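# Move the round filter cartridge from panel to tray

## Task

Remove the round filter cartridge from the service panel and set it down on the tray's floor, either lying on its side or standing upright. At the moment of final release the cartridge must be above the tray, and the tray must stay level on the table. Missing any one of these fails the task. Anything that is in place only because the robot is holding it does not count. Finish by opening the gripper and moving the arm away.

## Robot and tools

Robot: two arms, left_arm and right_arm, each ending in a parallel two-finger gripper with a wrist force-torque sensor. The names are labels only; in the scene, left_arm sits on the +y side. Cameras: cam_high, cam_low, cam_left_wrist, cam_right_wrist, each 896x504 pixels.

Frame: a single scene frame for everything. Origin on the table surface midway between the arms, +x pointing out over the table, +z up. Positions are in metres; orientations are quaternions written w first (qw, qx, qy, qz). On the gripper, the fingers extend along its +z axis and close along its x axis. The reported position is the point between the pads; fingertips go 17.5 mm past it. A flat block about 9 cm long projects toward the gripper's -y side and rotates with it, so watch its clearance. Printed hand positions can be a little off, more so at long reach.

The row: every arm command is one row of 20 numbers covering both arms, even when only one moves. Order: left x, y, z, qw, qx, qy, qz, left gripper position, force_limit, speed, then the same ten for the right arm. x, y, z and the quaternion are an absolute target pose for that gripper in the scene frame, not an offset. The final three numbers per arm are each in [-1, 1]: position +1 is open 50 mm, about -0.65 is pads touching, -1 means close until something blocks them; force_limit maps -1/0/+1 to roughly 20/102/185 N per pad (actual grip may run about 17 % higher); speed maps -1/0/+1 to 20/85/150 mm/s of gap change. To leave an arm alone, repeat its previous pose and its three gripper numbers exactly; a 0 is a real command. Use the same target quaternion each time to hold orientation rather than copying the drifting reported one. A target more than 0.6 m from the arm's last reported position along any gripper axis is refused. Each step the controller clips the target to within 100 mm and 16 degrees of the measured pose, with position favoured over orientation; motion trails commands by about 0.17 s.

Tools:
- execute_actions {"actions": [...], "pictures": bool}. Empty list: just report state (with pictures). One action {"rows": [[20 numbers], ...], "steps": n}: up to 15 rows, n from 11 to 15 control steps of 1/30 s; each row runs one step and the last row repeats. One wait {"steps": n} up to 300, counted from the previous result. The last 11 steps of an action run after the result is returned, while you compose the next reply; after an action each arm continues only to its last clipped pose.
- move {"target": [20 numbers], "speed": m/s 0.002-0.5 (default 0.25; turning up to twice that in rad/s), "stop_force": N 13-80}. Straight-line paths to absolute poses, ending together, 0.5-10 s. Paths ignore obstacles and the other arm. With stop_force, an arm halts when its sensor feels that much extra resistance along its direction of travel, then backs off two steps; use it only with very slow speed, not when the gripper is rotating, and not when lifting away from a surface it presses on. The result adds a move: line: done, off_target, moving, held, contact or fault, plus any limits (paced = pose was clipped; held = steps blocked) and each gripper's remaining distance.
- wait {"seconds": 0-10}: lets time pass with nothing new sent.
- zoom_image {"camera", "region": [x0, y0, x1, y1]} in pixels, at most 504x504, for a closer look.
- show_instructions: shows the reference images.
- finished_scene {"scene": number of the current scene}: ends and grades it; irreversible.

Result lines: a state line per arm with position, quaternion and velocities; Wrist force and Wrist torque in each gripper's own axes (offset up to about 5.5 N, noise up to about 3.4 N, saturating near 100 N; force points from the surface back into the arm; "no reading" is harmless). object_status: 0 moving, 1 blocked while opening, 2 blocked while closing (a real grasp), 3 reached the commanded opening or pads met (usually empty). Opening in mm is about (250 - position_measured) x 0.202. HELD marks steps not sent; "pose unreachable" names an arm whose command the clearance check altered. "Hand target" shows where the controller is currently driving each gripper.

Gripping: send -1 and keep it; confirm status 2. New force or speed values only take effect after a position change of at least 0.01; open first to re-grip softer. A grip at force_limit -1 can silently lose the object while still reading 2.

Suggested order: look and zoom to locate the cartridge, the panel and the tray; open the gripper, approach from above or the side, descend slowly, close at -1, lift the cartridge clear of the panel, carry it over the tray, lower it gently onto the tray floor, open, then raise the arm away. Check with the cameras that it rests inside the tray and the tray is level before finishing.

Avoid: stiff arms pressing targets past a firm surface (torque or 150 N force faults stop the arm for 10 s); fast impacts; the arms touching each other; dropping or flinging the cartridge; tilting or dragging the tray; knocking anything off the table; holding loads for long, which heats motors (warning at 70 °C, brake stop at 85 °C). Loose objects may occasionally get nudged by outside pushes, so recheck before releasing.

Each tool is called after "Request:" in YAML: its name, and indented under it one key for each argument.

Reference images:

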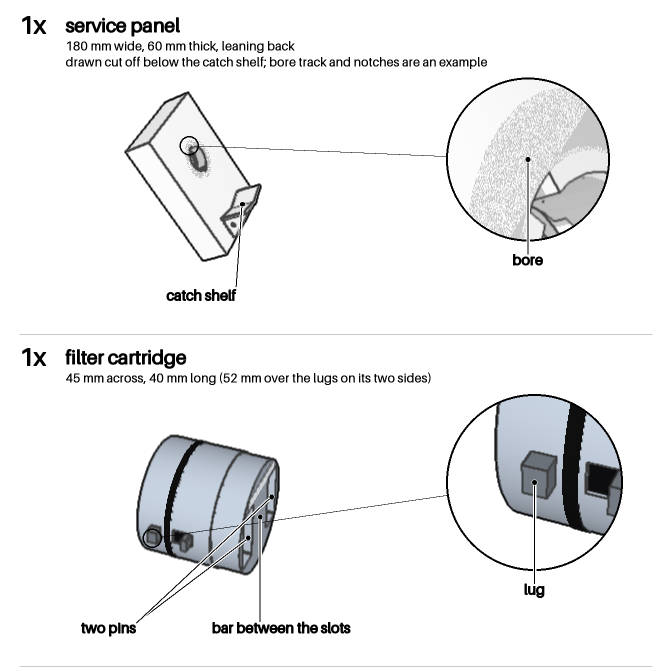

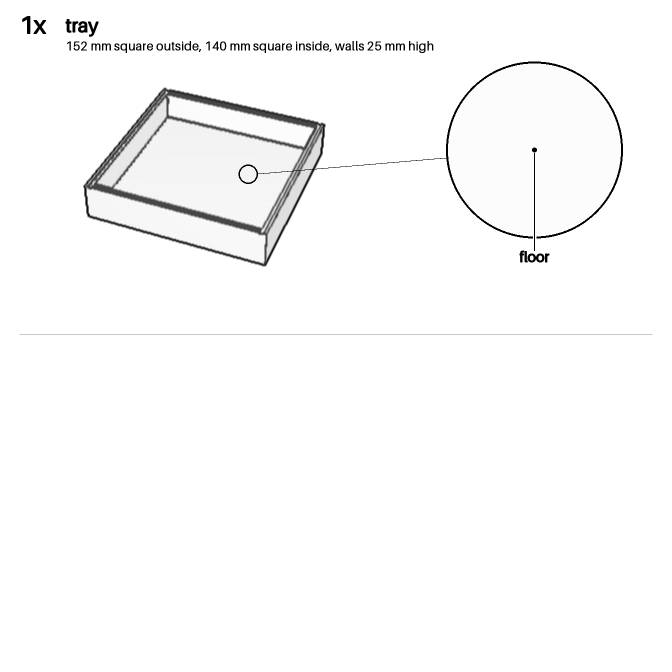

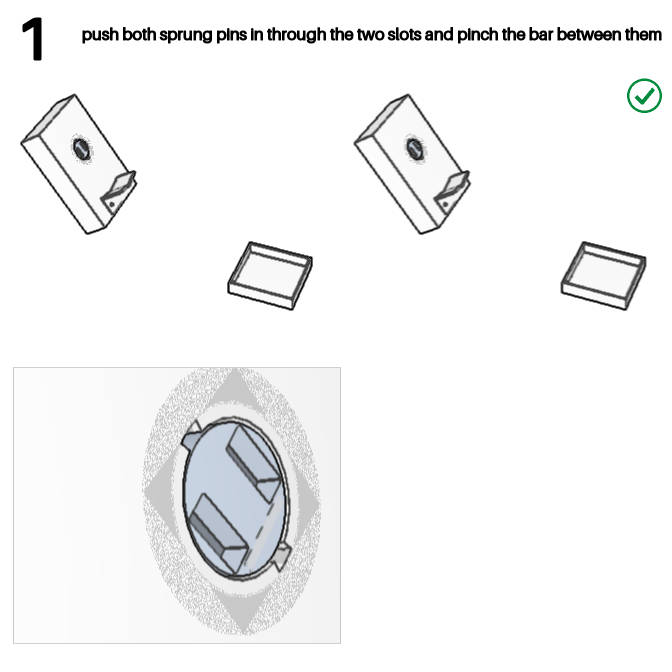

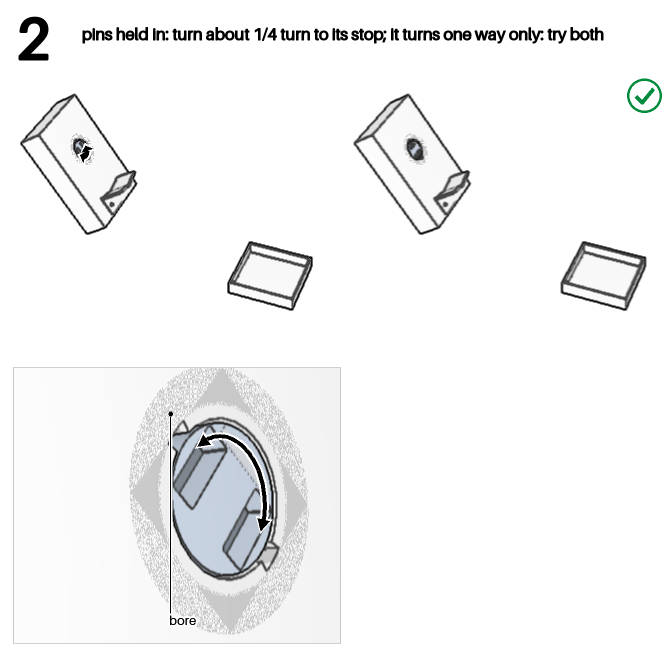

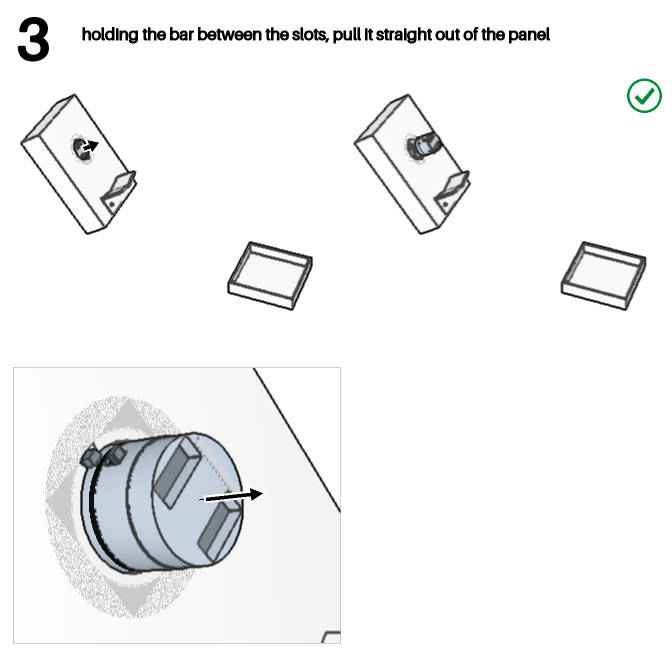

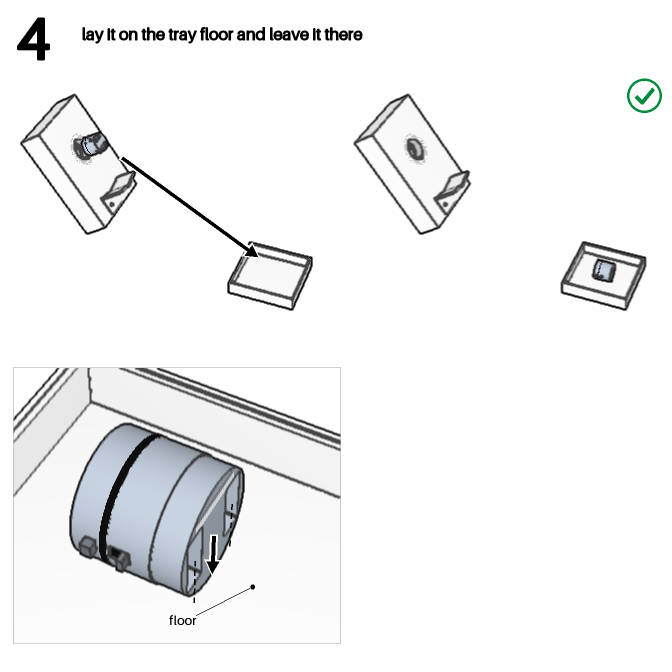

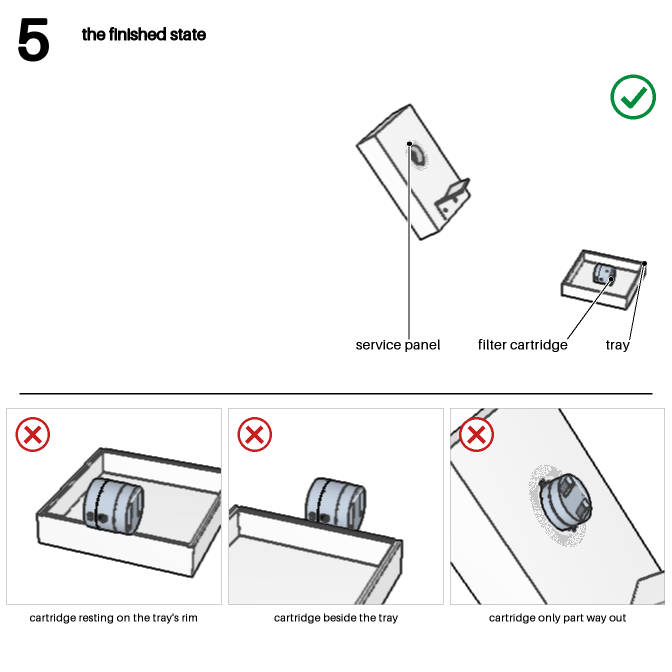

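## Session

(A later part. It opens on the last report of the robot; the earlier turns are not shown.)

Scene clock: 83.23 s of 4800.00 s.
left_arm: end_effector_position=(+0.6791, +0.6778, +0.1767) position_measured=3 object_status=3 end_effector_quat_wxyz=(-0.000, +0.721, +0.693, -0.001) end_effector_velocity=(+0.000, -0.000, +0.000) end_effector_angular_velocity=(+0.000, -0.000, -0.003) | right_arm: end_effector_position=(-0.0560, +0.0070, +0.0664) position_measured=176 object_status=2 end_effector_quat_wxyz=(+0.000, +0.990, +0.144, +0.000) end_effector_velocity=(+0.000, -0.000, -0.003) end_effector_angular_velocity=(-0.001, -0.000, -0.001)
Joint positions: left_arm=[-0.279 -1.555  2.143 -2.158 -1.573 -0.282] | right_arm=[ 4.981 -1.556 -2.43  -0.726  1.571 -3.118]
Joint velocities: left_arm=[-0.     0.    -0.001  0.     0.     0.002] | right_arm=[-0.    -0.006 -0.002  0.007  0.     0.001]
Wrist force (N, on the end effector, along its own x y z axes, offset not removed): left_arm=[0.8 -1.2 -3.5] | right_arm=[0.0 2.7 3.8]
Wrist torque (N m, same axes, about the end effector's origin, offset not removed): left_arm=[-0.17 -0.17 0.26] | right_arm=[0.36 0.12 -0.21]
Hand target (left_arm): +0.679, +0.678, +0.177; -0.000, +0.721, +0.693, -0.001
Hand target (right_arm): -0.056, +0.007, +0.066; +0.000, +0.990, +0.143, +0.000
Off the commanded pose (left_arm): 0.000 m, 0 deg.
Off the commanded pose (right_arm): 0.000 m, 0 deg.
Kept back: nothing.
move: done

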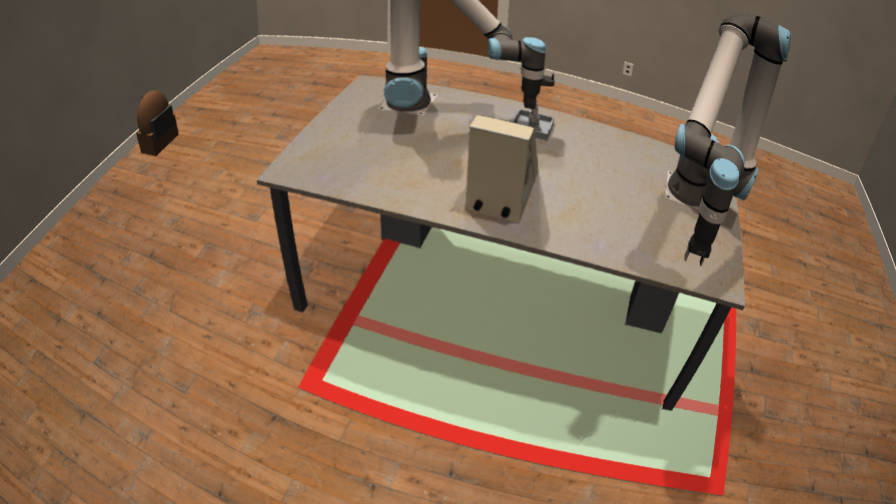

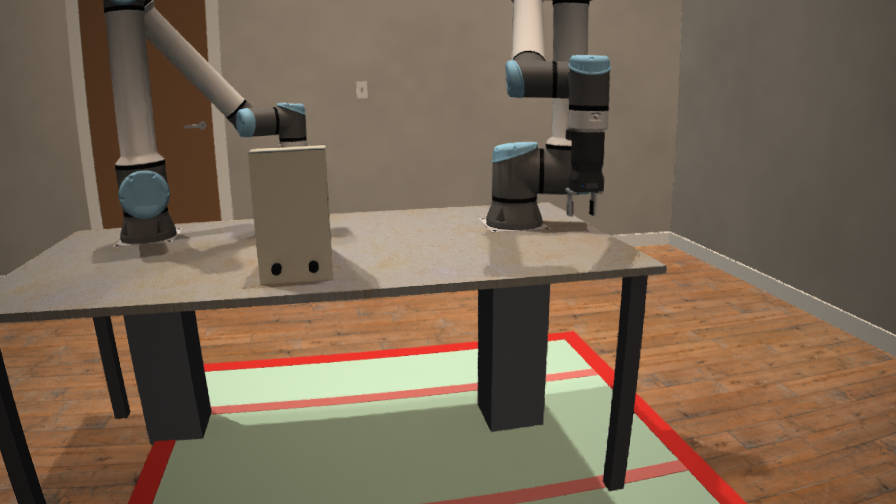

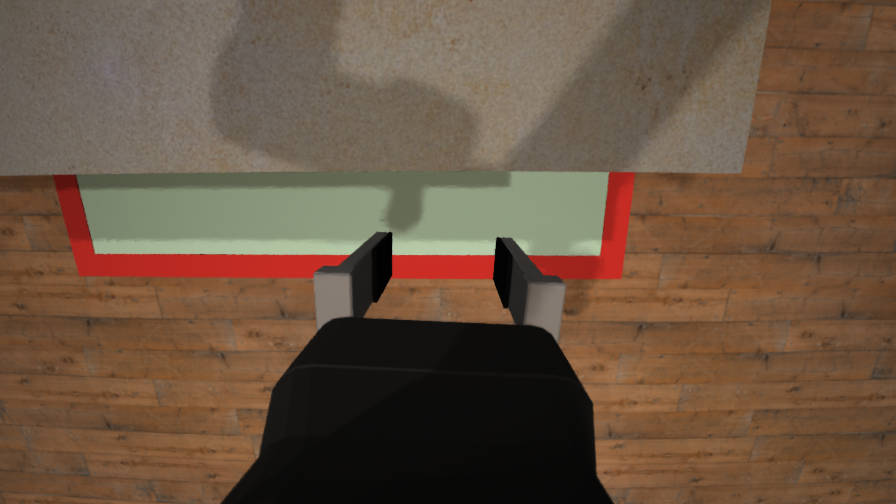

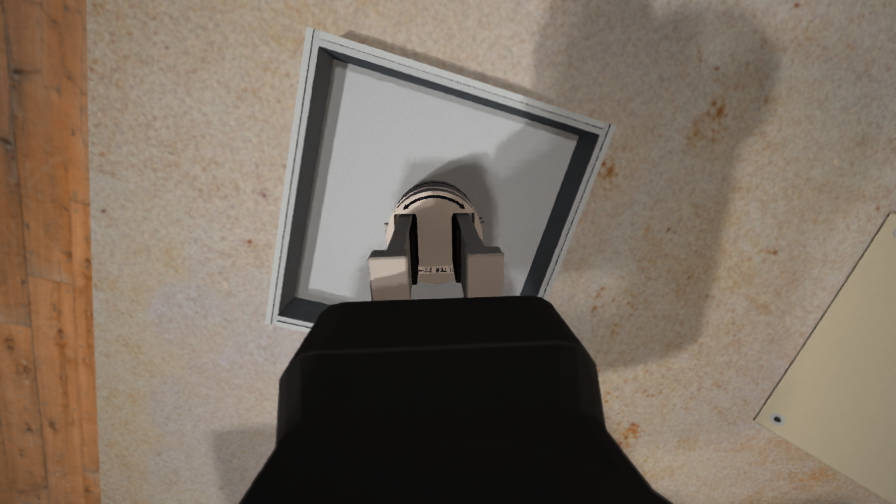

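Request:
move:
  target: [0.6791, 0.6778, 0.1767, 0.0, 0.721, 0.693, -0.001, 1, 0, 0, -0.056, 0.007, 0.046, 0, -0.9897, -0.1435, 0, -1, 0, -1]
  speed: 0.003
  stop_force: 13

Scene clock: 87.57 s of 4800.00 s.
left_arm: end_effector_position=(+0.6791, +0.6778, +0.1767) position_measured=3 object_status=3 end_effector_quat_wxyz=(-0.000, +0.721, +0.693, -0.001) end_effector_velocity=(+0.001, -0.001, +0.002) end_effector_angular_velocity=(-0.001, -0.003, -0.000) | right_arm: end_effector_position=(-0.0560, +0.0071, +0.0551) position_measured=176 object_status=2 end_effector_quat_wxyz=(-0.000, +0.990, +0.143, -0.000) end_effector_velocity=(+0.000, -0.000, +0.001) end_effector_angular_velocity=(+0.001, +0.000, +0.000)
Joint positions: left_arm=[-0.279 -1.555  2.143 -2.158 -1.573 -0.282] | right_arm=[ 4.981 -1.578 -2.439 -0.696  1.571 -3.118]
Joint velocities: left_arm=[-0.001 -0.001 -0.002 -0.     0.    -0.001] | right_arm=[-0.     0.002 -0.    -0.002 -0.    -0.   ]
Wrist force (N, on the end effector, along its own x y z axes, offset not removed): left_arm=[0.0 -1.5 -4.1] | right_arm=[0.1 5.8 -22.0]
Wrist torque (N m, same axes, about the end effector's origin, offset not removed): left_arm=[-0.31 -0.04 0.25] | right_arm=[0.01 0.75 -0.30]
Hand target (left_arm): +0.679, +0.678, +0.177; -0.000, +0.721, +0.693, -0.001
Hand target (right_arm): -0.056, +0.007, +0.055; -0.000, +0.990, +0.143, -0.000
Off the commanded pose (left_arm): 0.000 m, 0 deg.
Off the commanded pose (right_arm): 0.009 m, 0 deg.
Kept back: nothing.
move: contact (right_arm)

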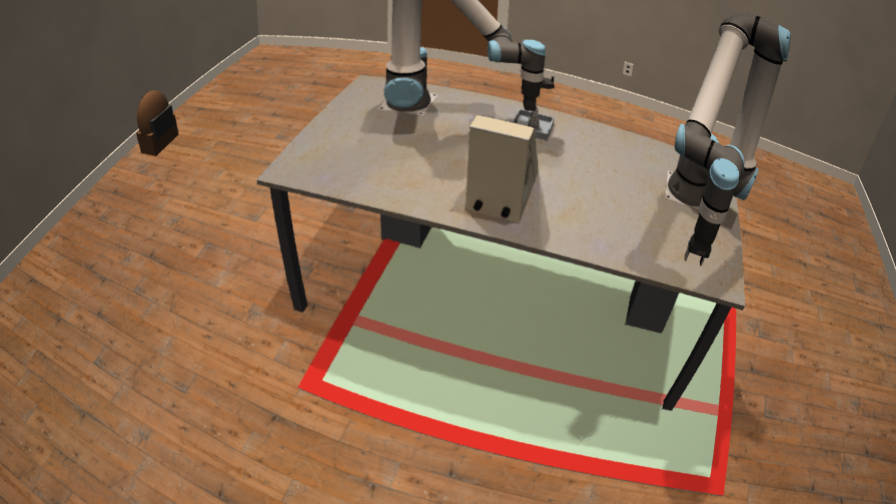

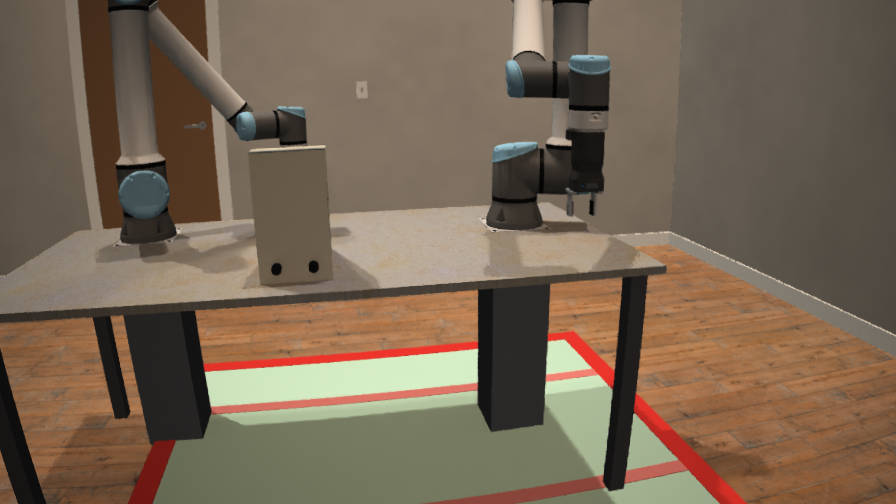

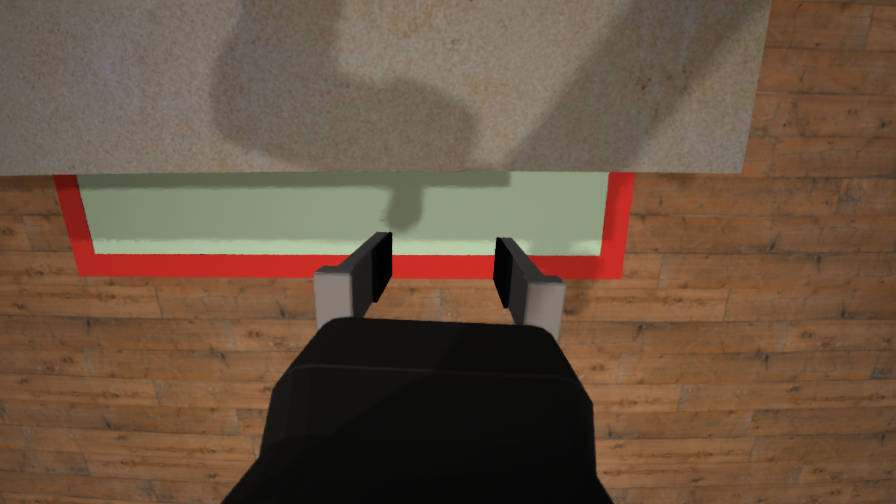

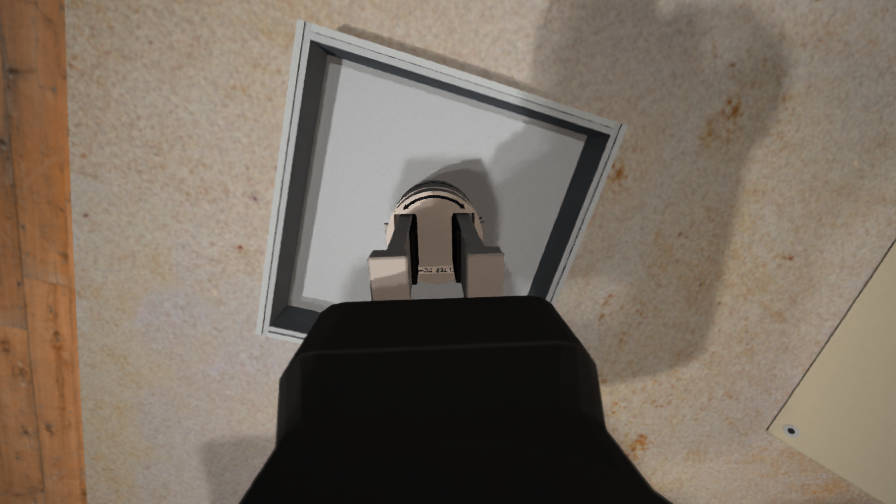

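Contact at z≈0.055. Release slightly.

Request:
move:
  target: [0.6791, 0.6778, 0.1767, 0.0, 0.721, 0.693, -0.001, 1, 0, 0, -0.056, 0.007, 0.0553, 0, -0.9897, -0.1435, 0, -0.05, 0, -1]
  speed: 0.003

Request:
move:
  target: [0.6791, 0.6778, 0.1767, 0.0, 0.721, 0.693, -0.001, 1, 0, 0, -0.056, 0.007, 0.075, 0, -0.9897, -0.1435, 0, -0.05, 0, -1]
  speed: 0.03

Scene clock: 88.70 s of 4800.00 s.
left_arm: end_effector_position=(+0.6791, +0.6778, +0.1767) position_measured=3 object_status=3 end_effector_quat_wxyz=(-0.000, +0.721, +0.693, -0.001) end_effector_velocity=(+0.001, -0.001, +0.001) end_effector_angular_velocity=(-0.000, -0.003, +0.000) | right_arm: end_effector_position=(-0.0560, +0.0070, +0.0553) position_measured=160 object_status=3 end_effector_quat_wxyz=(+0.000, +0.990, +0.143, +0.000) end_effector_velocity=(-0.001, +0.001, +0.000) end_effector_angular_velocity=(+0.002, +0.001, +0.001)
Joint positions: left_arm=[-0.279 -1.555  2.143 -2.158 -1.573 -0.282] | right_arm=[ 4.981 -1.578 -2.439 -0.696  1.571 -3.118]
Joint velocities: left_arm=[-0.001 -0.001 -0.001 -0.002  0.001 -0.001] | right_arm=[ 0.    -0.     0.     0.002  0.    -0.001]
Wrist force (N, on the end effector, along its own x y z axes, offset not removed): left_arm=[-0.1 -4.0 -3.6] | right_arm=[-2.5 3.8 -8.2]
Wrist torque (N m, same axes, about the end effector's origin, offset not removed): left_arm=[-0.80 0.20 0.32] | right_arm=[0.60 0.63 -0.06]
Hand target (left_arm): +0.679, +0.678, +0.177; -0.000, +0.721, +0.693, -0.001
Hand target (right_arm): -0.056, +0.007, +0.055; +0.000, +0.990, +0.143, +0.000
Off the commanded pose (left_arm): 0.000 m, 0 deg.
Off the commanded pose (right_arm): 0.000 m, 0 deg.
Kept back: nothing.
move: done

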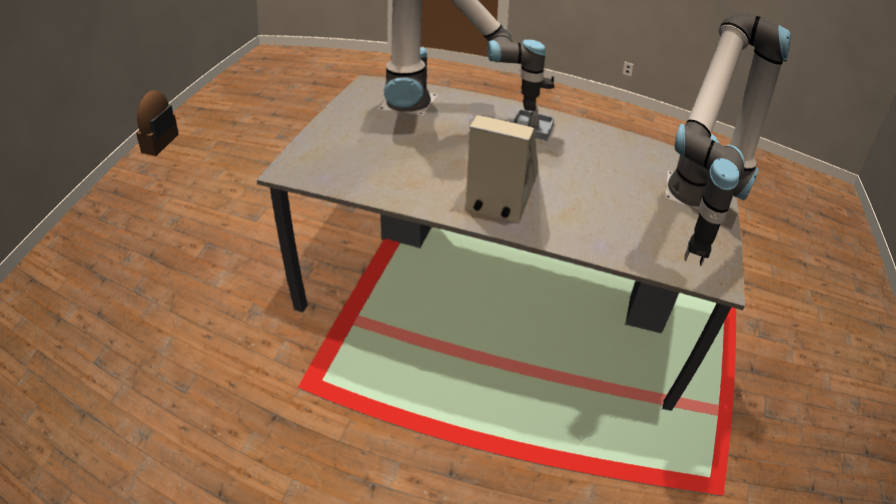

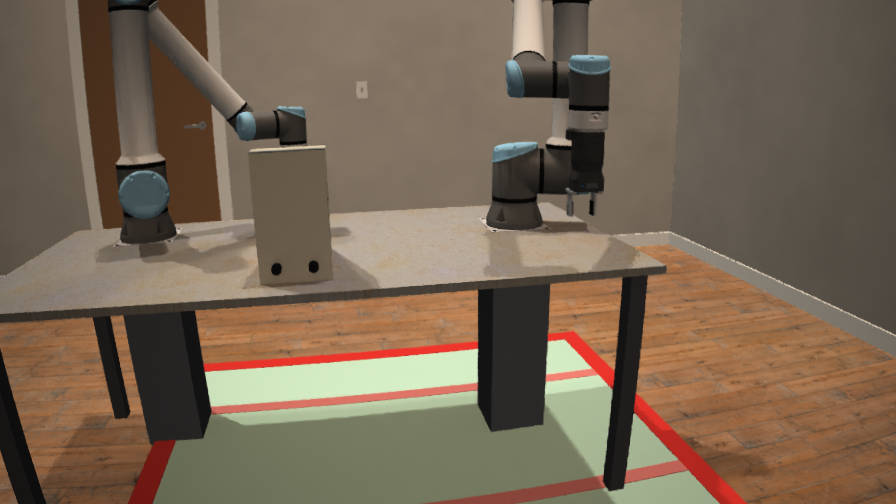

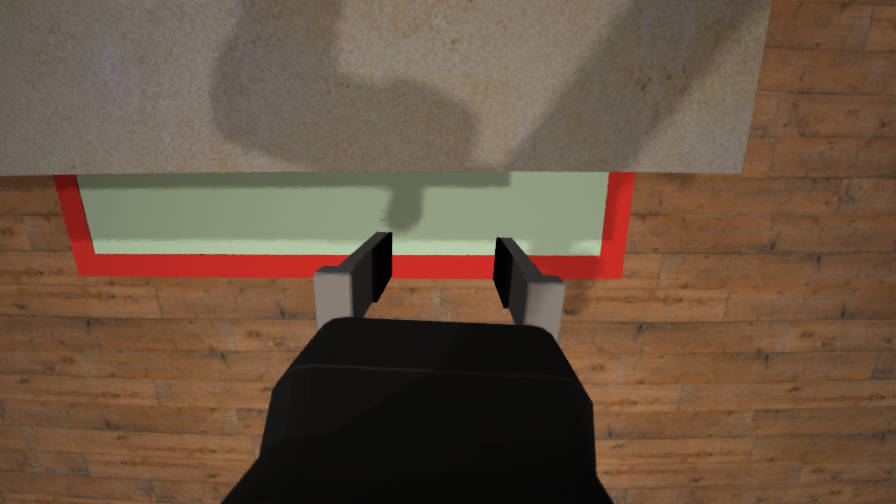

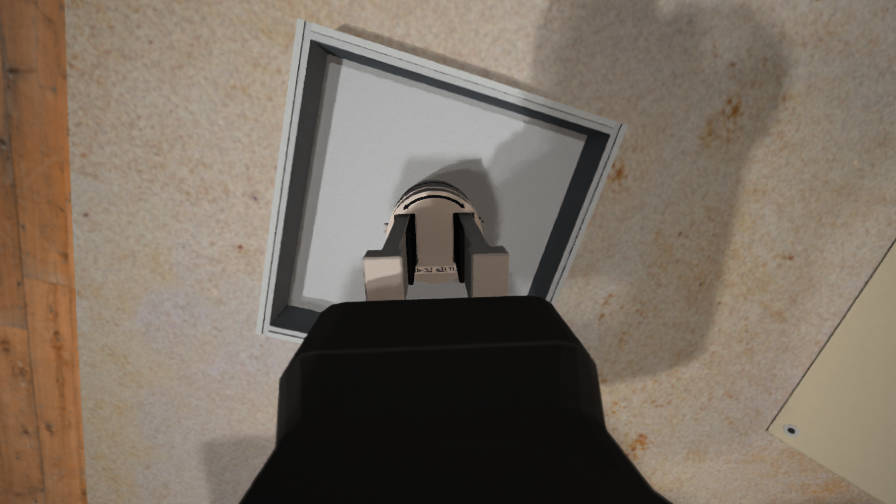

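Scene clock: 89.70 s of 4800.00 s.
left_arm: end_effector_position=(+0.6791, +0.6778, +0.1767) position_measured=3 object_status=3 end_effector_quat_wxyz=(-0.000, +0.721, +0.693, -0.001) end_effector_velocity=(-0.000, +0.000, +0.000) end_effector_angular_velocity=(-0.000, -0.001, -0.001) | right_arm: end_effector_position=(-0.0560, +0.0070, +0.0747) position_measured=160 object_status=3 end_effector_quat_wxyz=(-0.000, +0.990, +0.143, -0.000) end_effector_velocity=(+0.000, +0.000, +0.003) end_effector_angular_velocity=(+0.001, +0.000, -0.001)
Joint positions: left_arm=[-0.279 -1.555  2.143 -2.158 -1.573 -0.282] | right_arm=[ 4.981 -1.541 -2.423 -0.748  1.571 -3.118]
Joint velocities: left_arm=[-0.    -0.001  0.    -0.     0.     0.001] | right_arm=[-0.001  0.005  0.002 -0.006  0.    -0.   ]
Wrist force (N, on the end effector, along its own x y z axes, offset not removed): left_arm=[-2.3 -0.8 -3.7] | right_arm=[-3.7 3.2 6.3]
Wrist torque (N m, same axes, about the end effector's origin, offset not removed): left_arm=[-0.27 0.47 0.30] | right_arm=[0.72 0.79 -0.35]
Hand target (left_arm): +0.679, +0.678, +0.177; -0.000, +0.721, +0.693, -0.001
Hand target (right_arm): -0.056, +0.007, +0.075; -0.000, +0.990, +0.143, -0.000
Off the commanded pose (left_arm): 0.000 m, 0 deg.
Off the commanded pose (right_arm): 0.000 m, 0 deg.
Kept back: nothing.
move: done

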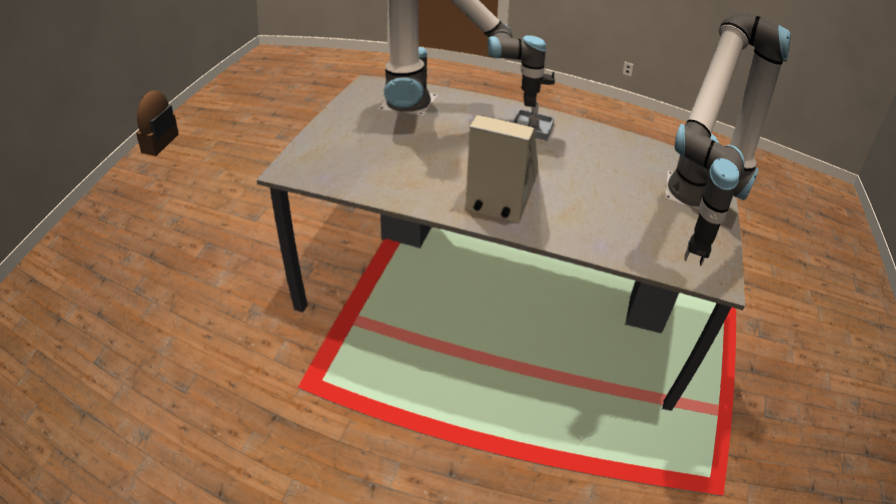

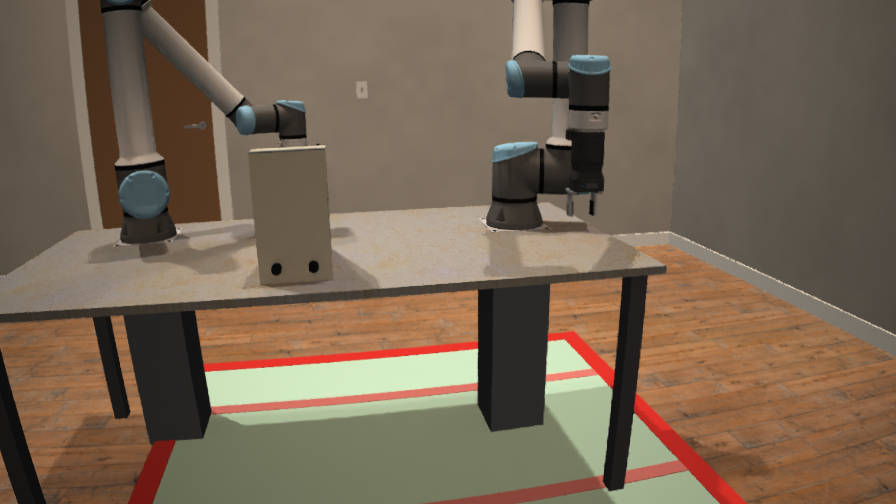

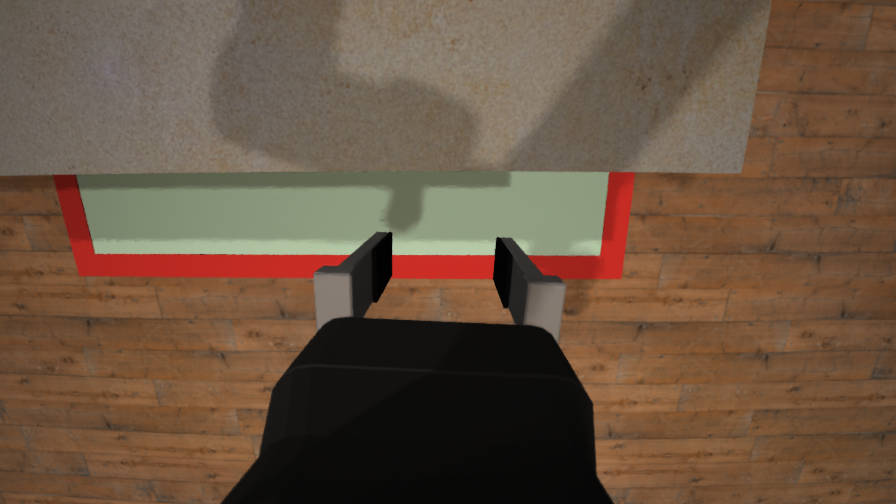

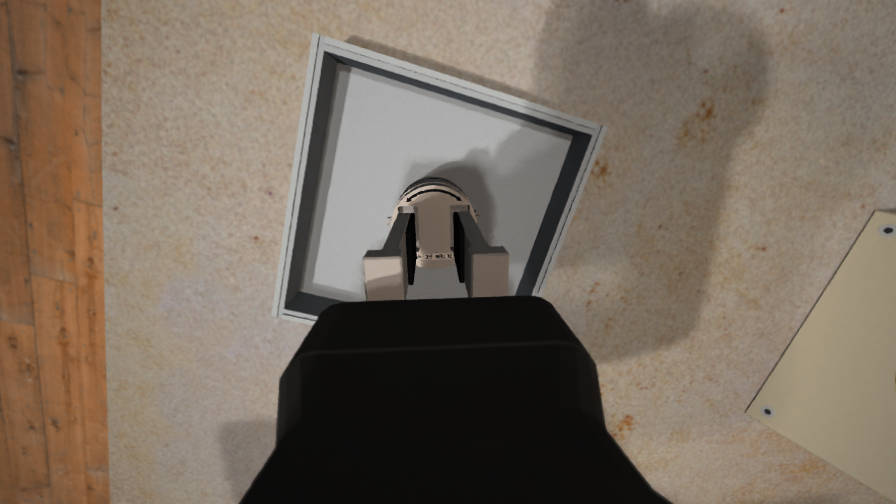

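Cartridge stayed on the floor. Move clear.

Request:
move:
  target: [0.6791, 0.6778, 0.1767, 0.0, 0.721, 0.693, -0.001, 1, 0, 0, -0.03, -0.12, 0.25, 0, -0.9897, -0.1435, 0, -0.05, 0, -1]
  speed: 0.25

Scene clock: 91.63 s of 4800.00 s.
left_arm: end_effector_position=(+0.6791, +0.6778, +0.1767) position_measured=3 object_status=3 end_effector_quat_wxyz=(-0.000, +0.721, +0.693, -0.001) end_effector_velocity=(+0.001, -0.001, +0.000) end_effector_angular_velocity=(+0.000, -0.003, -0.001) | right_arm: end_effector_position=(-0.0301, -0.1199, +0.2496) position_measured=160 object_status=3 end_effector_quat_wxyz=(-0.000, +0.990, +0.144, -0.000) end_effector_velocity=(+0.000, -0.001, +0.002) end_effector_angular_velocity=(-0.000, -0.000, -0.001)
Joint positions: left_arm=[-0.279 -1.555  2.143 -2.158 -1.573 -0.282] | right_arm=[ 5.021 -1.033 -2.388 -1.291  1.571 -3.078]
Joint velocities: left_arm=[-0.001  0.    -0.001 -0.002  0.001 -0.   ] | right_arm=[ 0.001  0.004  0.001 -0.006 -0.     0.002]
Wrist force (N, on the end effector, along its own x y z axes, offset not removed): left_arm=[-0.9 -1.8 -6.1] | right_arm=[1.4 2.8 3.7]
Wrist torque (N m, same axes, about the end effector's origin, offset not removed): left_arm=[-0.48 0.32 0.29] | right_arm=[0.66 -0.15 -0.44]
Hand target (left_arm): +0.679, +0.678, +0.177; -0.000, +0.721, +0.693, -0.001
Hand target (right_arm): -0.030, -0.120, +0.250; -0.000, +0.990, +0.143, +0.000
Off the commanded pose (left_arm): 0.000 m, 0 deg.
Off the commanded pose (right_arm): 0.000 m, 0 deg.
Kept back: nothing.
move: done

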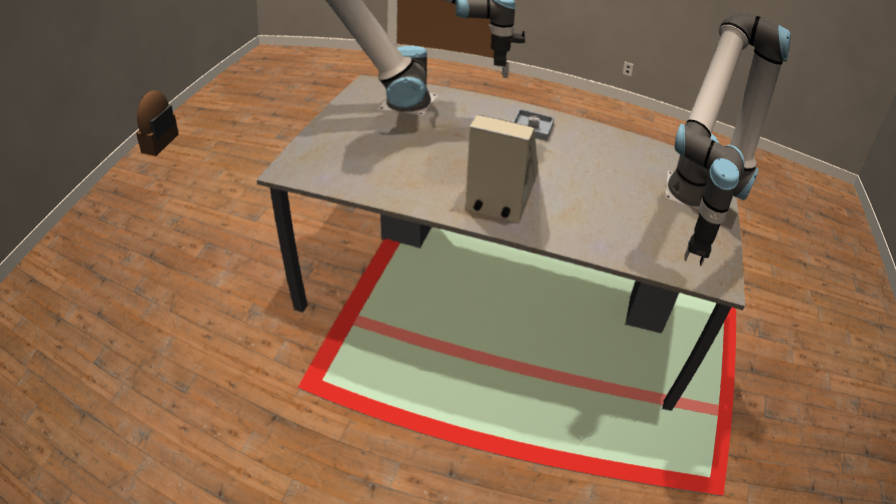

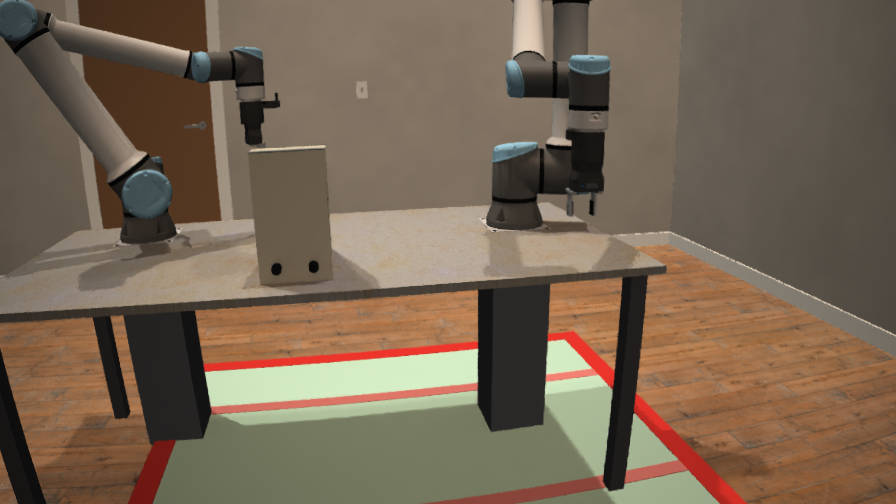

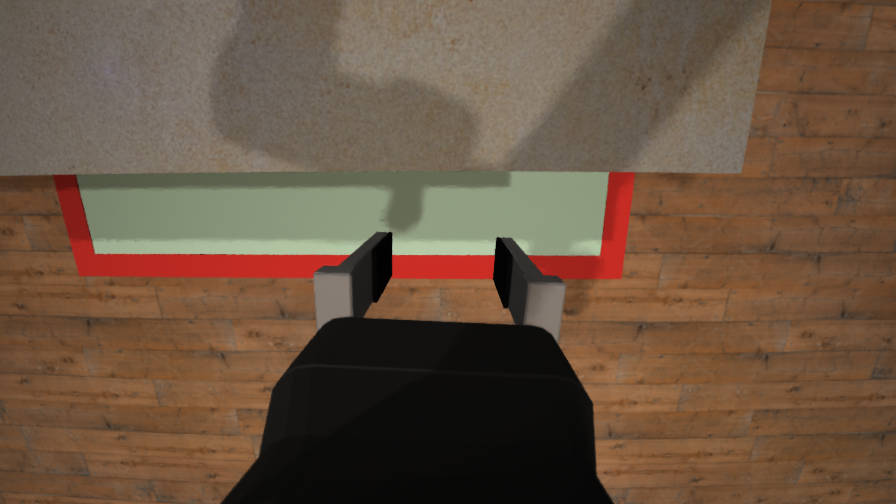

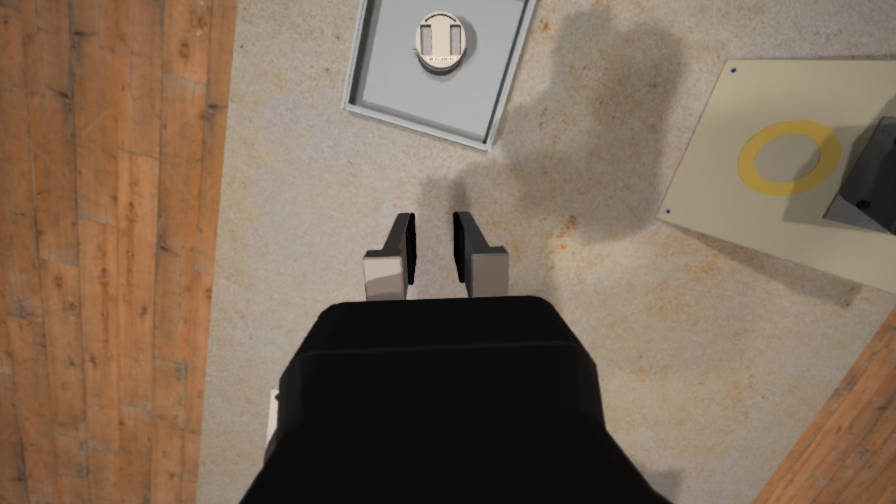

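The cartridge stands upright in the middle of the tray, and the arm is clear.

Request:
finished_scene:
  scene: 1

The scene is finished: the task was done.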